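# Extract pin from block and place it on table

## Task

Remove the pin from the hole in its block and put it down on the table, well away from all blocks. It must rest there on its own, not be held in place by the robot, and the robot must hold no other loose object at the end. The pin's block is loose and must still be upright, no more than about a finger's width from where it started and turned roughly as before. Finally open the gripper and back the arm away.

## Robot and tools

Robot: one six-joint arm ending in a two-finger parallel gripper, plus five cameras: cam_head_left, cam_head_right, cam_high, cam_low, cam_wrist (each 896x504). Things may occasionally be tugged or shoved by an outside disturbance. Nothing may end up off the table.

Frame: the scene frame has its origin on the table surface under the arm base, +z up, and +y to the left when facing along +x. Positions are in metres. The base can be slightly tilted against the table, and the reported hand position gets less accurate the farther the arm reaches. Gripper axes: fingers extend along its +z, and they open and close along its y. end_effector_position is the spot between the pads when shut; closed fingertips extend about 33 mm past it, fully open ones about 9 mm. Closing pushes the tips roughly 24 mm farther from the arm, so keep that margin above the table.

Tool execute_actions, argument actions: a list holding at most one item, or empty. An empty list only reports the current state. An item with rows and optional steps (1 to 15, default 15) is a motion; each step lasts 1/30 s, each row covers one step and the final row repeats for any remaining steps. An item with only steps (up to 300) is a wait that issues no command. Optional pictures (true/false) controls whether images come back. A refused call sends nothing.

Each row is 9 numbers, one list for the single arm: joint_1 waist, joint_2 shoulder, joint_3 elbow, joint_4 forearm roll, joint_5 wrist pitch, joint_6 wrist roll, then gripper position, gripper force_limit, gripper speed. The six joint values are absolute target angles in radians (same as the Joint positions line), not offsets. Ranges: waist, shoulder, forearm roll, wrist pitch, wrist roll -6.283 to 6.283; elbow -2.792 to 2.792. A target more than 0.010 past a range end and beyond the current angle is refused; true ends may differ by 0.010, and over-range targets are clipped, reported as "joint sent to its limit" (possibly about an earlier action).

The last three numbers are each in [-1, 1]. position: +1 open wide (140 mm), about -0.8 pads touch, -1 closes until blocked. force_limit: about 14 N at -1, 60 N at 0, 107 N at +1 (for parts up to 40 mm). speed: pad gap changes about 30 mm/s at -1, 140 at 0, 250 at +1.

Motion limits: target speed caps of 2.09 rad/s (waist, shoulder), 3.14 (elbow), 3.93 (the three wrist joints), 0.3 s to accelerate, joints synchronised to arrive together. Per step, each target stays within 0.456 rad (waist, shoulder), 0.683 (elbow) or 0.854 (wrist joints) of the measured angle, and targets implying more than 70 mm of hand travel are pulled back. So distant goals take several calls. The arm continues toward the last row while you think or wait, until it nearly stops or a step is HELD.

Result lines: state with end_effector_position, end_effector_quat_wxyz and linear/angular velocities; Joint positions, Joint velocities (rad, rad/s) and joint torques in column order (torques carry per-unit offset, scale and noise). position_measured is in counts, nonlinear: 3 fully open, 230 pads together. object_status: 0 moving, 1 blocked while opening, 2 blocked while closing (a grip), 3 reached target or pads met (thin items may still be held). Confirm a grasp by reading 2 after sending -1. Stopped fingers stay until position changes by 0.01 or more or the object yields; to squeeze harder raise force_limit and switch position between -1 and -0.98. "joint command not followed" means the clearance check altered or blocked targets (mounts count as the arm). HELD marks steps whose row was not fully sent. MOTOR HOT warns of heating from holding loads; an OVER-TEMPERATURE FAULT brakes the arm until cooled.

Faults: if contact torque reaches a joint's load limit (waist 309, shoulder 309, elbow 145, forearm roll 40.9, wrist pitch 40.9, wrist roll 40.9 N m, held weight included) or any outside force on the arm, tool or load reaches 144 N, the arm halts 10 seconds, drops the rest of the call and goes compliant. Avoid hard pushes, slamming, dropping or letting parts slip; pull the pin out along its hole axis gently so the block is not dragged or tipped.

Tool zoom_image: camera (one of the five names) and region [x0, y0, x1, y1] in that camera's pixels, top-left origin, at most 504 by 504; returns a closer look at its latest image.

Calibration: each camera has pinhole+radial intrinsics K, distortion D and T_world_to_cam mapping scene frame to camera frame; fixed cameras may be off by about 2.3 degrees and 9 mm, and the wrist camera's pose follows the reported joints. Results list cameras whose numbers changed.

Tool finished_scene, argument scene: the integer of the current scene; it ends and grades it irreversibly, and the result gives the next task. Before calling, make sure the pin rests alone on the table, the gripper is open and the arm has moved away. Replying without any tool call ends everything.

Each tool is called as a command line: name --argument value for each argument, lists and objects as JSON in quotes; but a table of rows of numbers goes row by row, as --pt "numbers of a row", without its own name.

## Session

execute_actions --actions '[]'

Scene clock: 0.00 s of 4480.00 s.
end_effector_position=(+0.6822, -0.0096, +0.2130) position_measured=3 object_status=3 end_effector_quat_wxyz=(+0.295, +0.487, +0.677, +0.466) end_effector_velocity=(-0.000, +0.000, -0.000) end_effector_angular_velocity=(+0.000, +0.001, +0.000)
Joint positions: [-0.435  0.21   2.392  2.091  0.824  3.708]
Joint velocities: [ 0.  0.  0.  0. -0. -0.]
Joint torques (N m, as the joint torque sensors report them, + toward a larger angle): no reading

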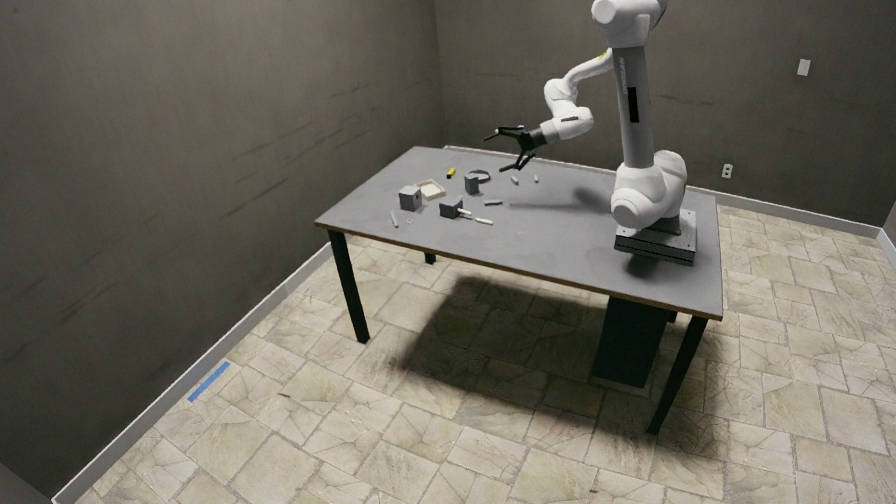

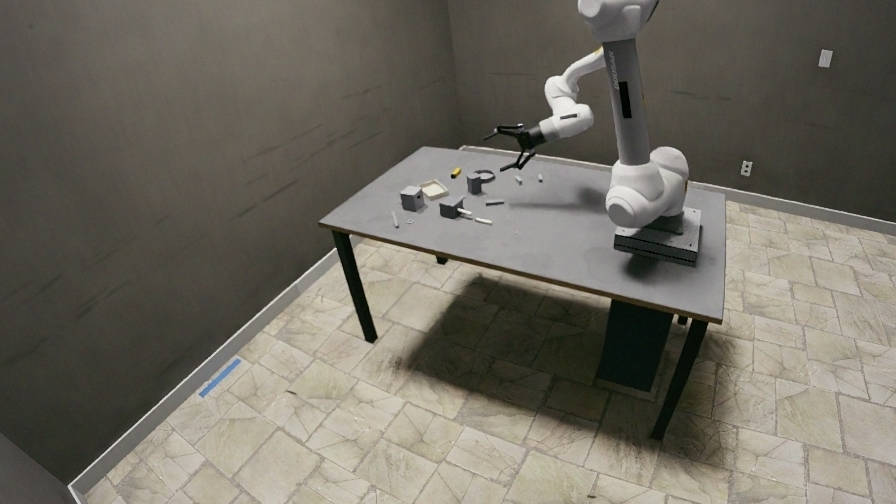

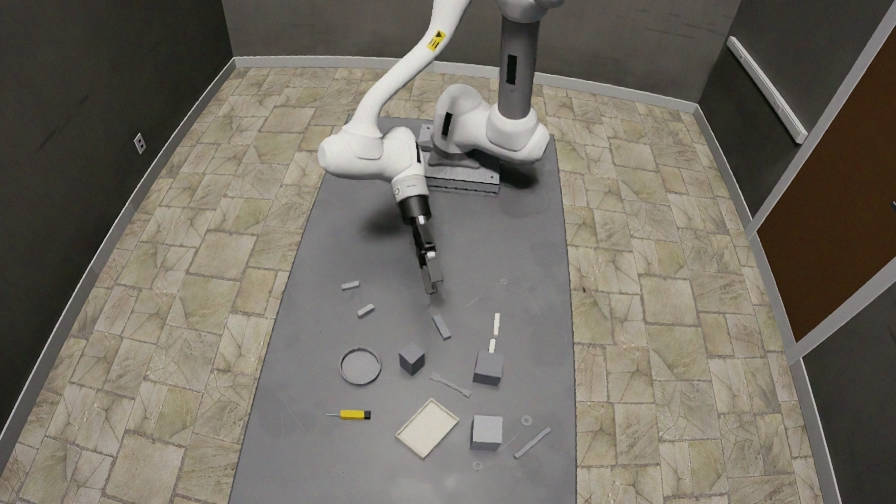

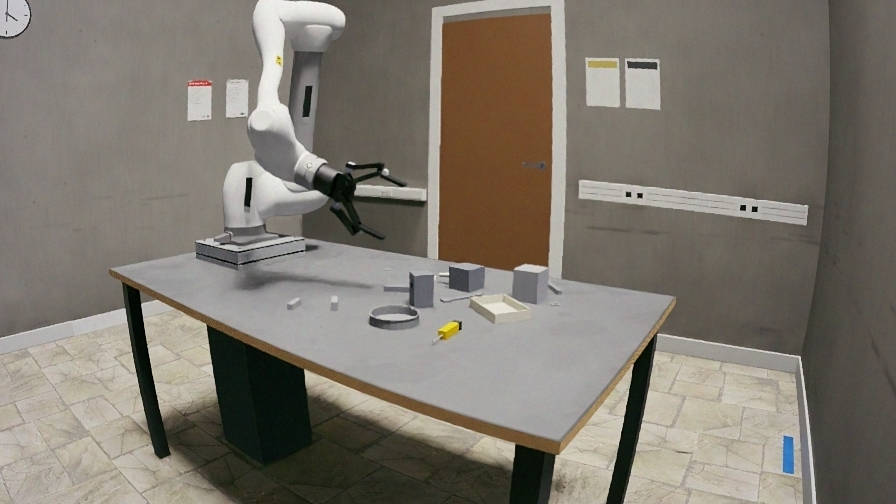

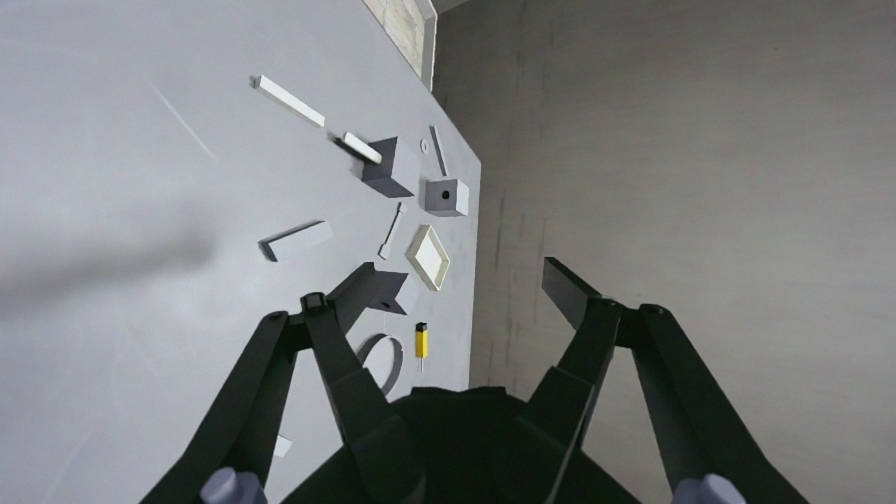

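zoom_image --camera "cam_high" --region '[400, 290, 580, 470]'

zoom_image --camera "cam_head_left" --region '[380, 160, 520, 240]'

zoom_image --camera "cam_low" --region '[370, 240, 570, 330]'

zoom_image --camera "cam_wrist" --region '[230, 50, 490, 230]'

Region (400, 290, 580, 470) of cam_high's 896x504 image, scaled by 2.800, with more detail than that image has.

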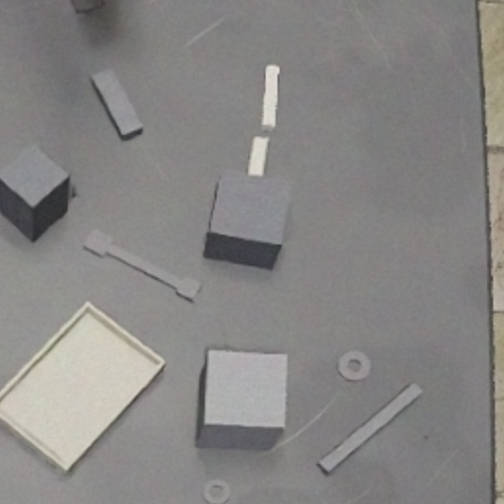

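Region (380, 160, 520, 240) of cam_head_left's 896x504 image, scaled by 3.600, with more detail than that image has; it fills the top 288 rows of this view, and the rest is white.

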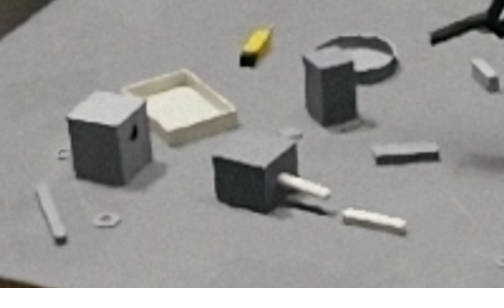

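Region (370, 240, 570, 330) of cam_low's 896x504 image, scaled by 2.520, with more detail than that image has; it fills the top 227 rows of this view, and the rest is white.

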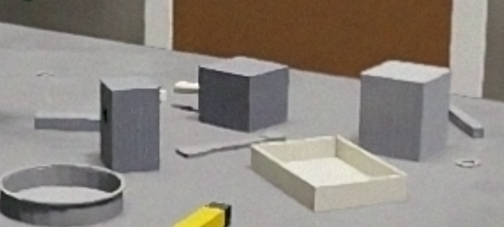

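Region (230, 50, 490, 230) of cam_wrist's 896x504 image, scaled by 1.938, with more detail than that image has; it fills the top 349 rows of this view, and the rest is white.

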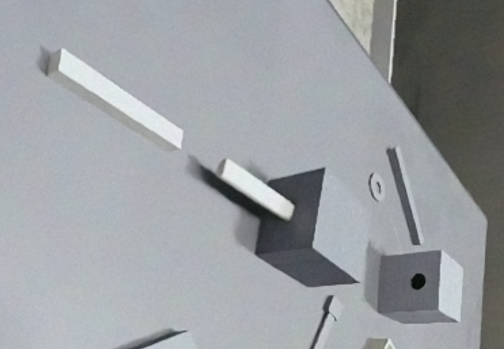

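execute_actions --actions '[{"rows":[[0.1017,0.4238,1.6895,0,1.0283,4.864,1,0,0]],"steps":15}]' --pictures false

execute_actions --actions '[{"steps":45}]'

Scene clock: 21.87 s of 4480.00 s.
end_effector_position=(+0.7546, +0.2065, +0.2647) position_measured=3 object_status=3 end_effector_quat_wxyz=(+0.110, +0.328, +0.781, +0.520) end_effector_velocity=(-0.043, +0.493, -0.022) end_effector_angular_velocity=(-0.361, +0.612, +1.350)
Joint positions: [-0.178  0.315  2.047  1.556  0.925  4.23 ]
Joint velocities: [ 0.615  0.236 -0.783 -1.661  0.227  1.387]
Joint torques (N m, as the joint torque sensors report them, + toward a larger angle): [  5.2  -64.45 -34.43   0.61   1.69   0.38]
Steps of this call (steps 1 to 90: nothing new was sent; then 18.37 s passed at rest; steps 91 to 105: all 15 steps of this action). Readings (joint positions | what the end effector reports):
91: [-0.435 0.210 2.392 2.091 0.824 3.708] | position_measured=3 object_status=3
92: [-0.431 0.212 2.387 2.084 0.826 3.715] | position_measured=3 object_status=3
94: [-0.402 0.226 2.343 2.029 0.839 3.771] | position_measured=3 object_status=3
98: [-0.321 0.260 2.230 1.878 0.872 3.921] | position_measured=3 object_status=3
105: the state above

Scene clock: 23.37 s of 4480.00 s.
end_effector_position=(+0.7196, +0.1461, +0.1619) position_measured=3 object_status=3 end_effector_quat_wxyz=(+0.001, -0.001, +1.000, +0.001) end_effector_velocity=(+0.000, -0.001, +0.000) end_effector_angular_velocity=(-0.000, -0.000, -0.002)
Joint positions: [ 0.102  0.424  1.69  -0.     1.028  4.864]
Joint velocities: [-0.001  0.    -0.    -0.     0.     0.001]
Joint torques (N m, as the joint torque sensors report them, + toward a larger angle): [  0.45 -79.2  -37.36   3.89   0.33   0.38]
Steps of this call (steps 1 to 45: the robot went on to your last target). Readings (joint positions | what the end effector reports):
1: [-0.157 0.323 2.020 1.497 0.933 4.278] | position_measured=3 object_status=3
2: [-0.136 0.332 1.993 1.433 0.940 4.326] | position_measured=3 object_status=3
4: [-0.091 0.349 1.936 1.281 0.957 4.427] | position_measured=3 object_status=3
8: [0.011 0.388 1.806 0.838 0.995 4.657] | position_measured=3 object_status=3
45: the state above
The arm was judged still, so your last target was given up. Only a new action makes it travel on or press farther. Fingers that are still opening or closing keep moving.
camera_calibration (this result's frames):
cam_wrist: T_world_to_cam=[[0.0311602, 0.998256, -0.0501353, -0.148694], [0.954178, -0.014774, 0.298874, -0.711841], [0.297612, -0.057151, -0.952975, 0.127169], [0, 0, 0, 1]] pos_world=[0.646009, 0.145186, 0.326484]

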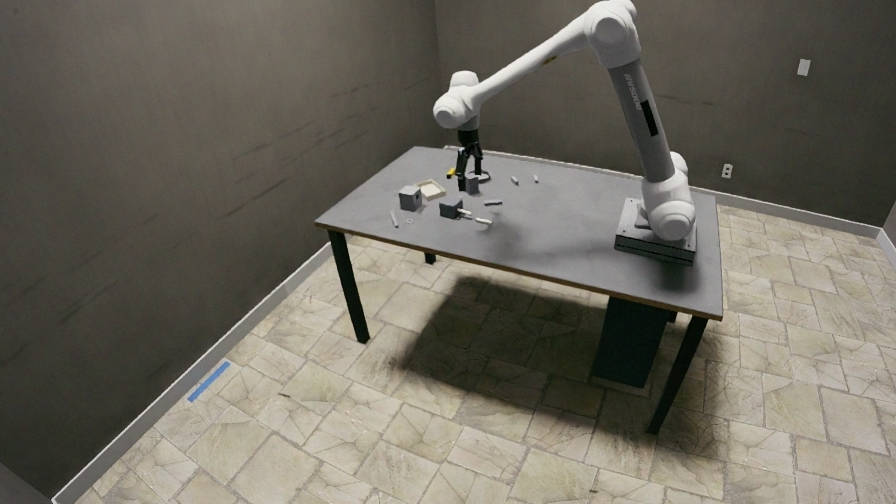

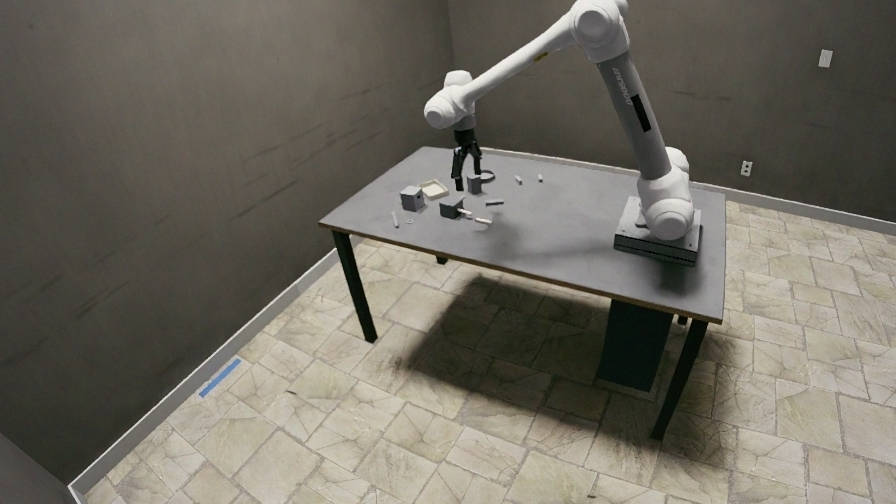

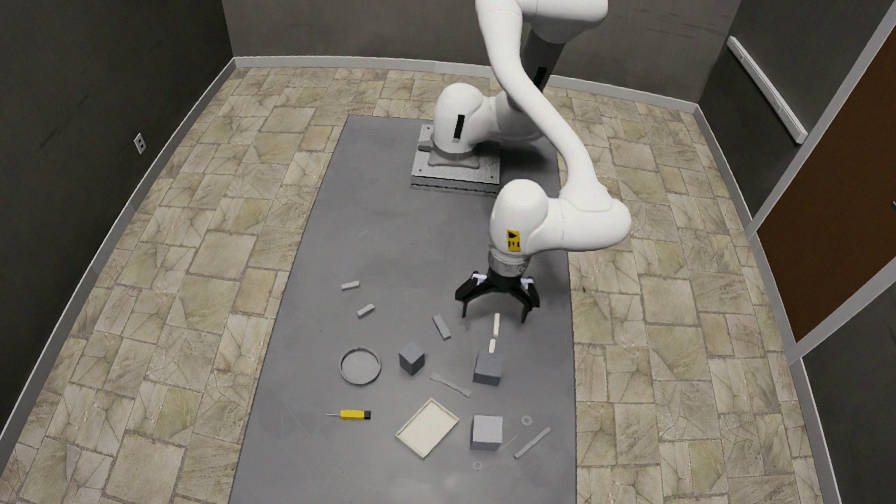

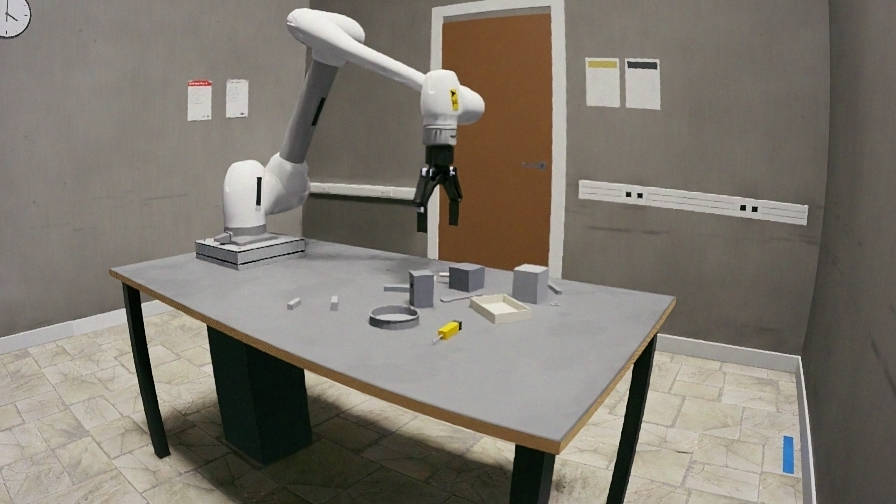

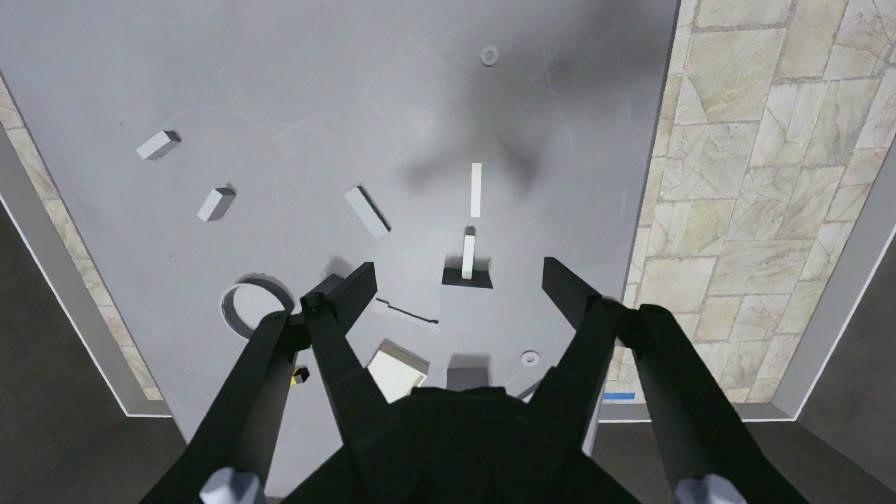

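zoom_image --camera "cam_wrist" --region '[400, 150, 540, 350]'

Region (400, 150, 540, 350) of cam_wrist's 896x504 image, scaled by 2.520, with more detail than that image has; it fills the left 353 columns of this view, and the rest is white.

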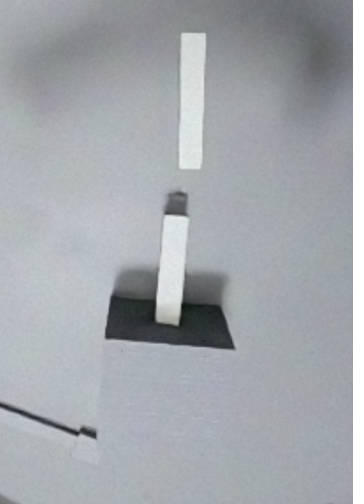

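execute_actions --actions '[{"rows":[[0.1091,0.5293,1.6856,0,0.9267,4.9515,-0.3,0,0]],"steps":15}]' --pictures false

execute_actions --actions '[{"steps":20}]'

zoom_image --camera "cam_wrist" --region '[360, 180, 560, 380]'

zoom_image --camera "cam_low" --region '[390, 210, 520, 310]'

zoom_image --camera "cam_head_left" --region '[420, 160, 520, 240]'

Scene clock: 33.17 s of 4480.00 s.
end_effector_position=(+0.7448, +0.1557, +0.0850) position_measured=105 object_status=0 end_effector_quat_wxyz=(+0.001, +0.039, +0.999, +0.001) end_effector_velocity=(+0.001, -0.000, +0.001) end_effector_angular_velocity=(+0.000, -0.002, +0.000)
Joint positions: [ 0.109  0.529  1.685 -0.     0.927  4.951]
Joint velocities: [-0.    -0.001 -0.     0.    -0.    -0.001]
Joint torques (N m, as the joint torque sensors report them, + toward a larger angle): [  1.72 -89.08 -35.48   3.52   0.42   0.37]
Steps of this call (steps 1 to 90: nothing new was sent; then 6.30 s passed at rest; steps 91 to 105: all 15 steps of this action). Readings (joint positions | what the end effector reports):
91: [0.102 0.424 1.689 -0.000 1.028 4.864] | position_measured=3 object_status=0
92: [0.102 0.427 1.689 -0.000 1.025 4.867] | position_measured=6 object_status=0
94: [0.104 0.457 1.688 -0.000 0.996 4.892] | position_measured=21 object_status=0
98: [0.109 0.528 1.686 -0.000 0.929 4.950] | position_measured=52 object_status=0
105: the state above

Scene clock: 33.83 s of 4480.00 s.
end_effector_position=(+0.7448, +0.1558, +0.0850) position_measured=167 object_status=3 end_effector_quat_wxyz=(+0.001, +0.039, +0.999, +0.001) end_effector_velocity=(-0.000, -0.000, +0.000) end_effector_angular_velocity=(-0.000, -0.000, +0.000)
Joint positions: [0.109 0.529 1.685 0.    0.927 4.952]
Joint velocities: [-0.    -0.001  0.001 -0.    -0.    -0.   ]
Joint torques (N m, as the joint torque sensors report them, + toward a larger angle): [  0.32 -86.88 -35.2    3.48   0.39   0.24]
Steps of this call (steps 1 to 15: the robot went on to your last target; steps 16 to 20: nothing new was sent). Readings (joint positions | what the end effector reports):
1: [0.109 0.529 1.685 -0.000 0.927 4.951] | position_measured=112 object_status=0
2: [0.109 0.529 1.685 -0.000 0.927 4.951] | position_measured=120 object_status=0
4: [0.109 0.529 1.685 -0.000 0.927 4.952] | position_measured=135 object_status=0
8: [0.109 0.529 1.685 -0.000 0.927 4.952] | position_measured=164 object_status=0
20: the state above
The arm was judged still, so your last target was given up. Only a new action makes it travel on or press farther. Fingers that are still opening or closing keep moving.
camera_calibration (this result's frames):
cam_wrist: T_world_to_cam=[[0.110924, 0.992577, -0.0498726, -0.221536], [0.949895, -0.0911312, 0.29899, -0.697736], [0.292225, -0.0805389, -0.952952, 0.0546148], [0, 0, 0, 1]] pos_world=[0.67139, 0.160704, 0.249613]

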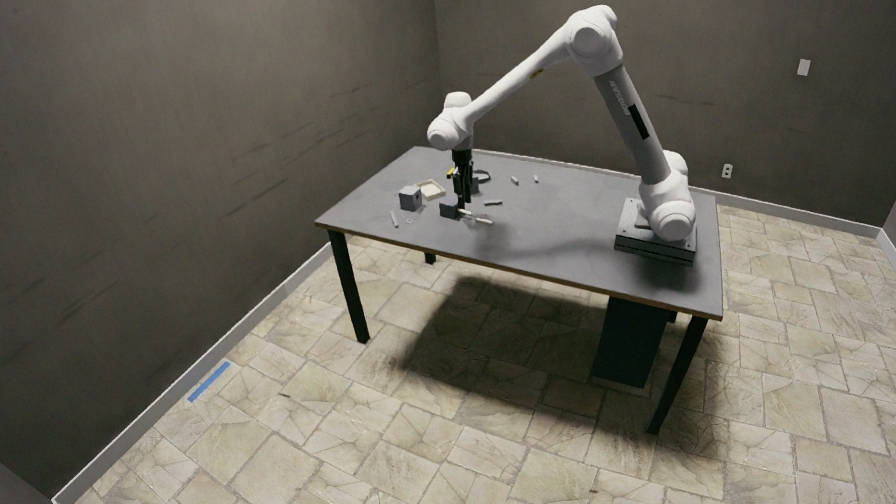

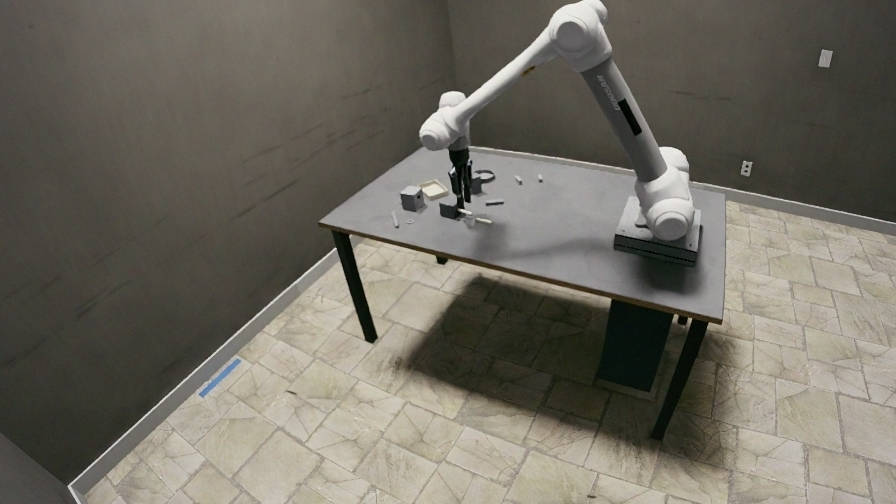

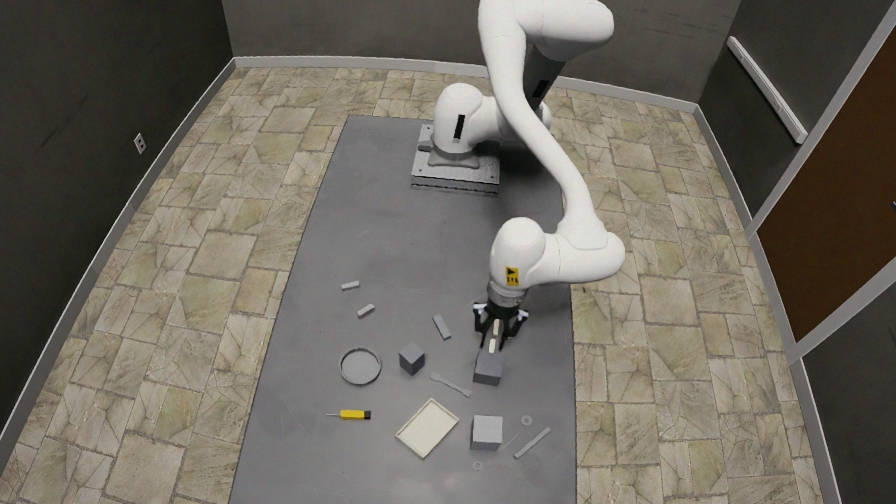

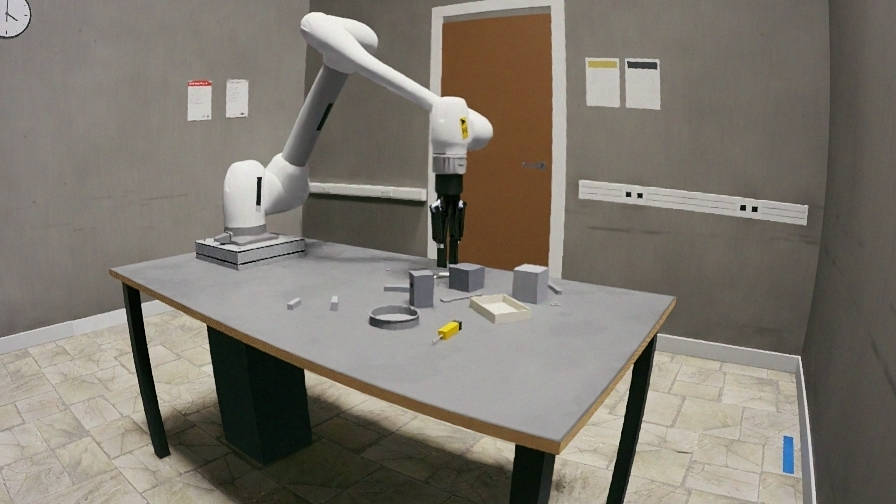

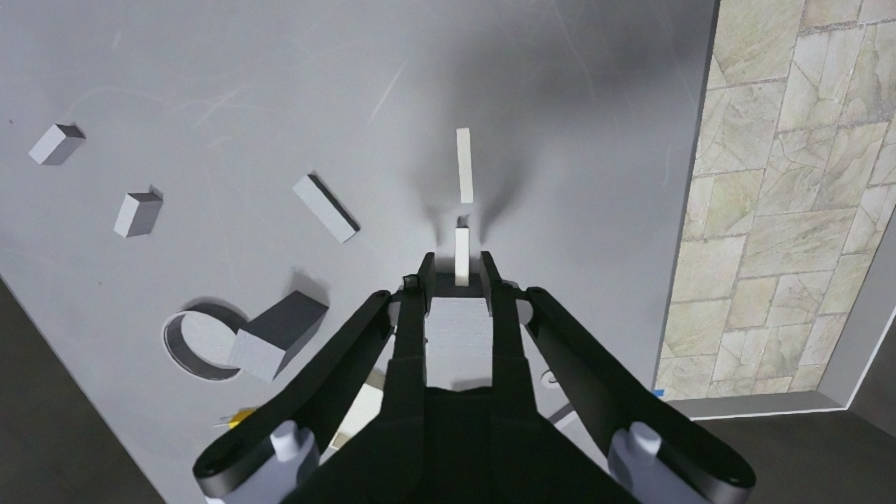

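Region (360, 180, 560, 380) of cam_wrist's 896x504 image, scaled by 2.520, with more detail than that image has.

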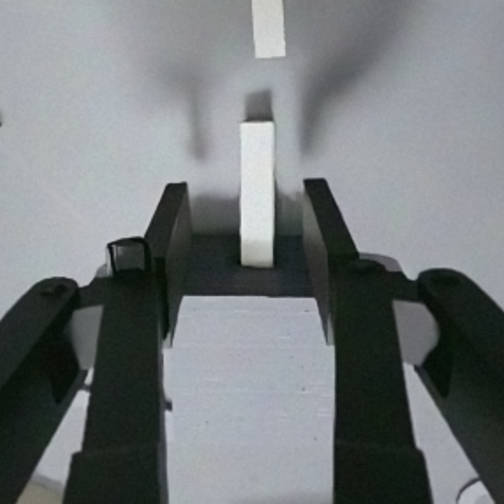

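Region (390, 210, 520, 310) of cam_low's 896x504 image, scaled by 3.877, with more detail than that image has; it fills the top 388 rows of this view, and the rest is white.

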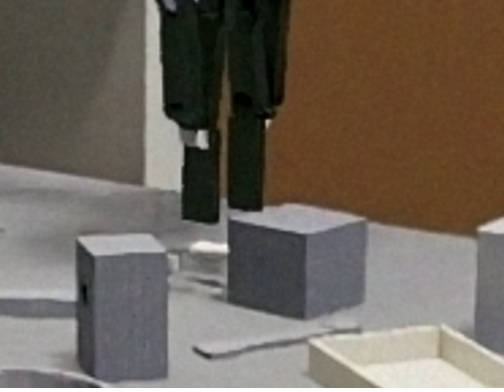

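Region (420, 160, 520, 240) of cam_head_left's 896x504 image, scaled by 5.040, with more detail than that image has; it fills the top 403 rows of this view, and the rest is white.

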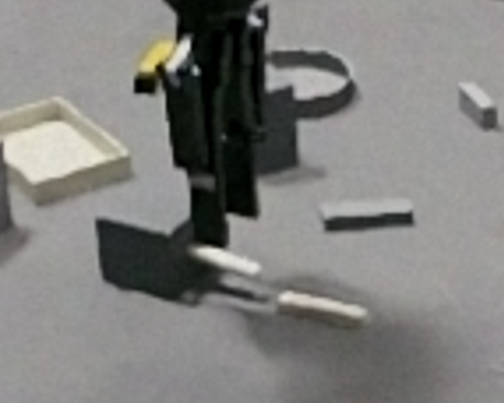

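execute_actions --actions '[{"rows":[[0.1137,0.5293,1.6856,0,0.9267,4.956,-0.3,0,0],[0.1137,0.5293,1.6856,0,0.9267,4.956,-0.3,0,0],[0.1137,0.54,1.6884,0,0.9132,4.956,-0.3,0,0],[0.1137,0.54,1.6884,0,0.9132,4.956,-0.3,0,0],[0.1137,0.55,1.691,0,0.9006,4.956,-0.3,0,0],[0.1137,0.55,1.691,0,0.9006,4.956,-0.3,0,0],[0.1137,0.56,1.6937,0,0.8879,4.956,-0.3,0,0],[0.1137,0.56,1.6937,0,0.8879,4.956,-0.3,0,0],[0.1137,0.5714,1.6967,0,0.8735,4.956,-0.3,0,0]],"steps":15}]'

zoom_image --camera "cam_wrist" --region '[360, 180, 560, 380]'

zoom_image --camera "cam_head_left" --region '[420, 160, 520, 240]'

Scene clock: 41.07 s of 4480.00 s.
end_effector_position=(+0.7475, +0.1598, +0.0477) position_measured=167 object_status=3 end_effector_quat_wxyz=(+0.001, +0.039, +0.999, +0.001) end_effector_velocity=(-0.000, -0.000, -0.002) end_effector_angular_velocity=(-0.001, +0.002, +0.001)
Joint positions: [0.114 0.572 1.697 0.    0.874 4.956]
Joint velocities: [-0.     0.002  0.    -0.    -0.001 -0.   ]
Joint torques (N m, as the joint torque sensors report them, + toward a larger angle): [ -1.4  -83.01 -33.04   2.69   0.52   0.39]
Steps of this call (steps 1 to 90: nothing new was sent; then 3.73 s passed at rest; steps 91 to 105: all 15 steps of this action). Readings (joint positions | what the end effector reports):
91: [0.109 0.529 1.686 0.000 0.927 4.952] | position_measured=167 object_status=3
92: [0.111 0.529 1.686 0.000 0.927 4.954] | position_measured=167 object_status=3
94: [0.113 0.533 1.686 0.000 0.922 4.956] | position_measured=167 object_status=3
98: [0.114 0.554 1.692 0.000 0.896 4.956] | position_measured=167 object_status=3
105: the state above
camera_calibration (this result's frames):
cam_wrist: T_world_to_cam=[[0.110925, 0.992573, -0.0499538, -0.227693], [0.950106, -0.0911658, 0.298306, -0.688909], [0.291537, -0.080551, -0.953162, 0.0191529], [0, 0, 0, 1]] pos_world=[0.67421, 0.16474, 0.212388]

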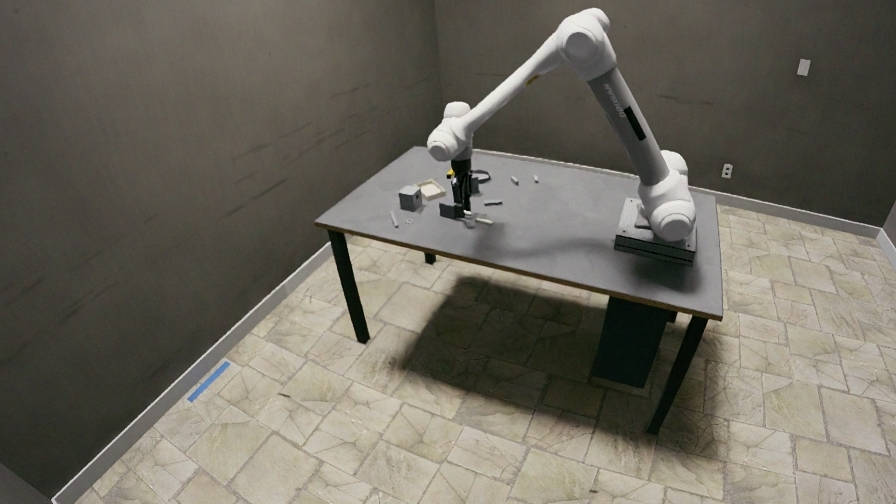

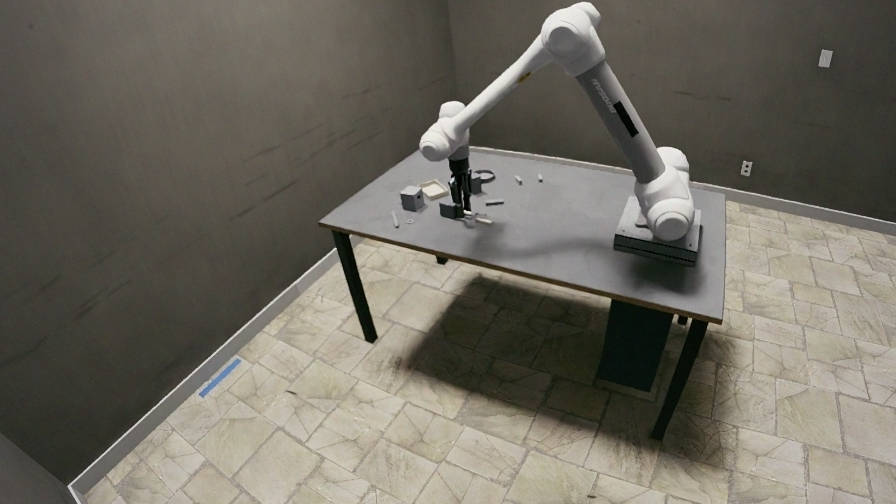

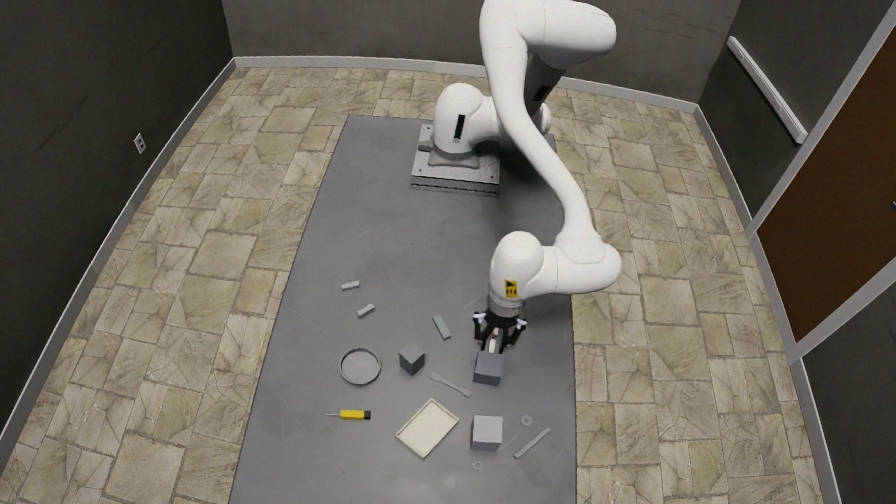

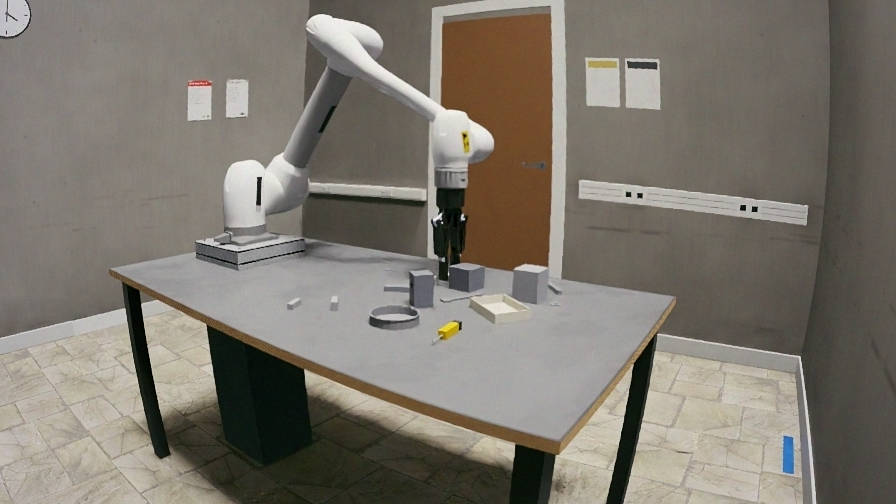

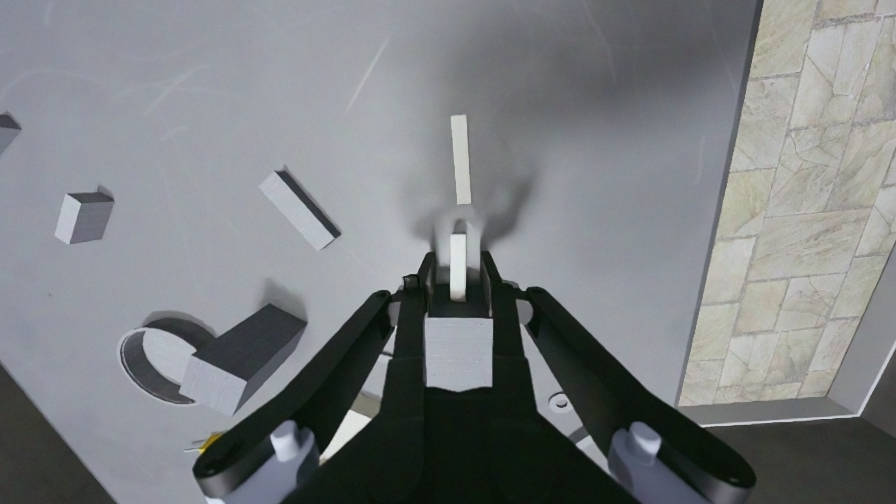

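Region (360, 180, 560, 380) of cam_wrist's 896x504 image, scaled by 2.520, with more detail than that image has.

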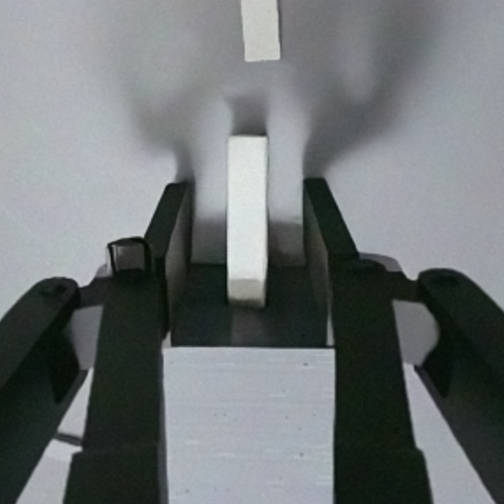

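Region (420, 160, 520, 240) of cam_head_left's 896x504 image, scaled by 5.040, with more detail than that image has; it fills the top 403 rows of this view, and the rest is white.

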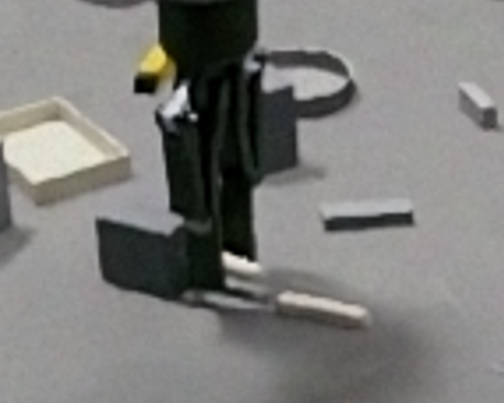

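Centered. Close.

execute_actions --actions '[{"rows":[[0.1137,0.5714,1.6967,0,0.8735,4.956,-1,0,-0.5]],"steps":15}]' --pictures false

execute_actions --actions '[{"steps":6}]' --pictures false

Scene clock: 42.93 s of 4480.00 s.
end_effector_position=(+0.7478, +0.1598, +0.0480) position_measured=214 object_status=0 end_effector_quat_wxyz=(+0.001, +0.039, +0.999, +0.001) end_effector_velocity=(-0.000, -0.000, -0.001) end_effector_angular_velocity=(-0.000, +0.002, -0.001)
Joint positions: [ 0.114  0.571  1.697 -0.     0.873  4.956]
Joint velocities: [-0.     0.002  0.    -0.     0.     0.   ]
Joint torques (N m, as the joint torque sensors report them, + toward a larger angle): [  8.62 -86.98 -34.17   5.77  -0.77  -0.1 ]
Steps of this call (steps 1 to 15: the robot went on to your last target; steps 16 to 41: nothing new was sent; steps 42 to 56: all 15 steps of this action). Readings (joint positions | what the end effector reports):
42: [0.114 0.571 1.697 -0.000 0.873 4.956] | position_measured=167 object_status=0
43: [0.114 0.571 1.697 -0.000 0.873 4.956] | position_measured=169 object_status=0
45: [0.114 0.571 1.697 -0.000 0.873 4.956] | position_measured=178 object_status=0
49: [0.114 0.571 1.697 -0.000 0.873 4.956] | position_measured=197 object_status=0
56: the state above

Scene clock: 43.13 s of 4480.00 s.
end_effector_position=(+0.7478, +0.1598, +0.0480) position_measured=214 object_status=2 end_effector_quat_wxyz=(+0.001, +0.039, +0.999, +0.001) end_effector_velocity=(+0.000, +0.000, +0.001) end_effector_angular_velocity=(-0.000, -0.002, -0.001)
Joint positions: [ 0.114  0.571  1.697 -0.     0.873  4.956]
Joint velocities: [ 0.    -0.001 -0.    -0.    -0.     0.001]
Joint torques (N m, as the joint torque sensors report them, + toward a larger angle): [  7.98 -85.87 -34.46   5.68  -0.8   -0.11]
Steps of this call (steps 1 to 6: the robot went on to your last target). Readings (joint positions | what the end effector reports):
1: [0.114 0.571 1.697 -0.000 0.873 4.956] | position_measured=214 object_status=0
2: [0.114 0.571 1.697 -0.000 0.873 4.956] | position_measured=214 object_status=2
4: [0.114 0.571 1.697 -0.000 0.873 4.956] | position_measured=214 object_status=2
6: the state above

execute_actions --actions '[{"rows":[[0.1127,0.5714,1.6967,0,0.8735,4.955,-1,0,-0.5]],"steps":10}]' --pictures false

Scene clock: 48.27 s of 4480.00 s.
end_effector_position=(+0.7479, +0.1592, +0.0480) position_measured=214 object_status=2 end_effector_quat_wxyz=(+0.001, +0.039, +0.999, +0.001) end_effector_velocity=(+0.001, -0.001, +0.000) end_effector_angular_velocity=(-0.000, -0.001, -0.001)
Joint positions: [0.113 0.571 1.697 0.    0.873 4.955]
Joint velocities: [-0.001  0.    -0.001 -0.     0.    -0.   ]
Joint torques (N m, as the joint torque sensors report them, + toward a larger angle): [ -0.71 -85.79 -33.56   2.99  -0.69   0.42]
Steps of this call (steps 1 to 15: the robot went on to your last target; steps 16 to 90: nothing new was sent; then 1.80 s passed at rest; steps 91 to 100: all 10 steps of this action). Readings (joint positions | what the end effector reports):
91: [0.114 0.571 1.697 0.000 0.873 4.956] | position_measured=214 object_status=2
92: [0.113 0.571 1.697 0.000 0.873 4.955] | position_measured=214 object_status=2
94: [0.113 0.571 1.697 0.000 0.873 4.955] | position_measured=214 object_status=2
98: [0.113 0.571 1.697 0.000 0.873 4.955] | position_measured=214 object_status=2
100: the state above


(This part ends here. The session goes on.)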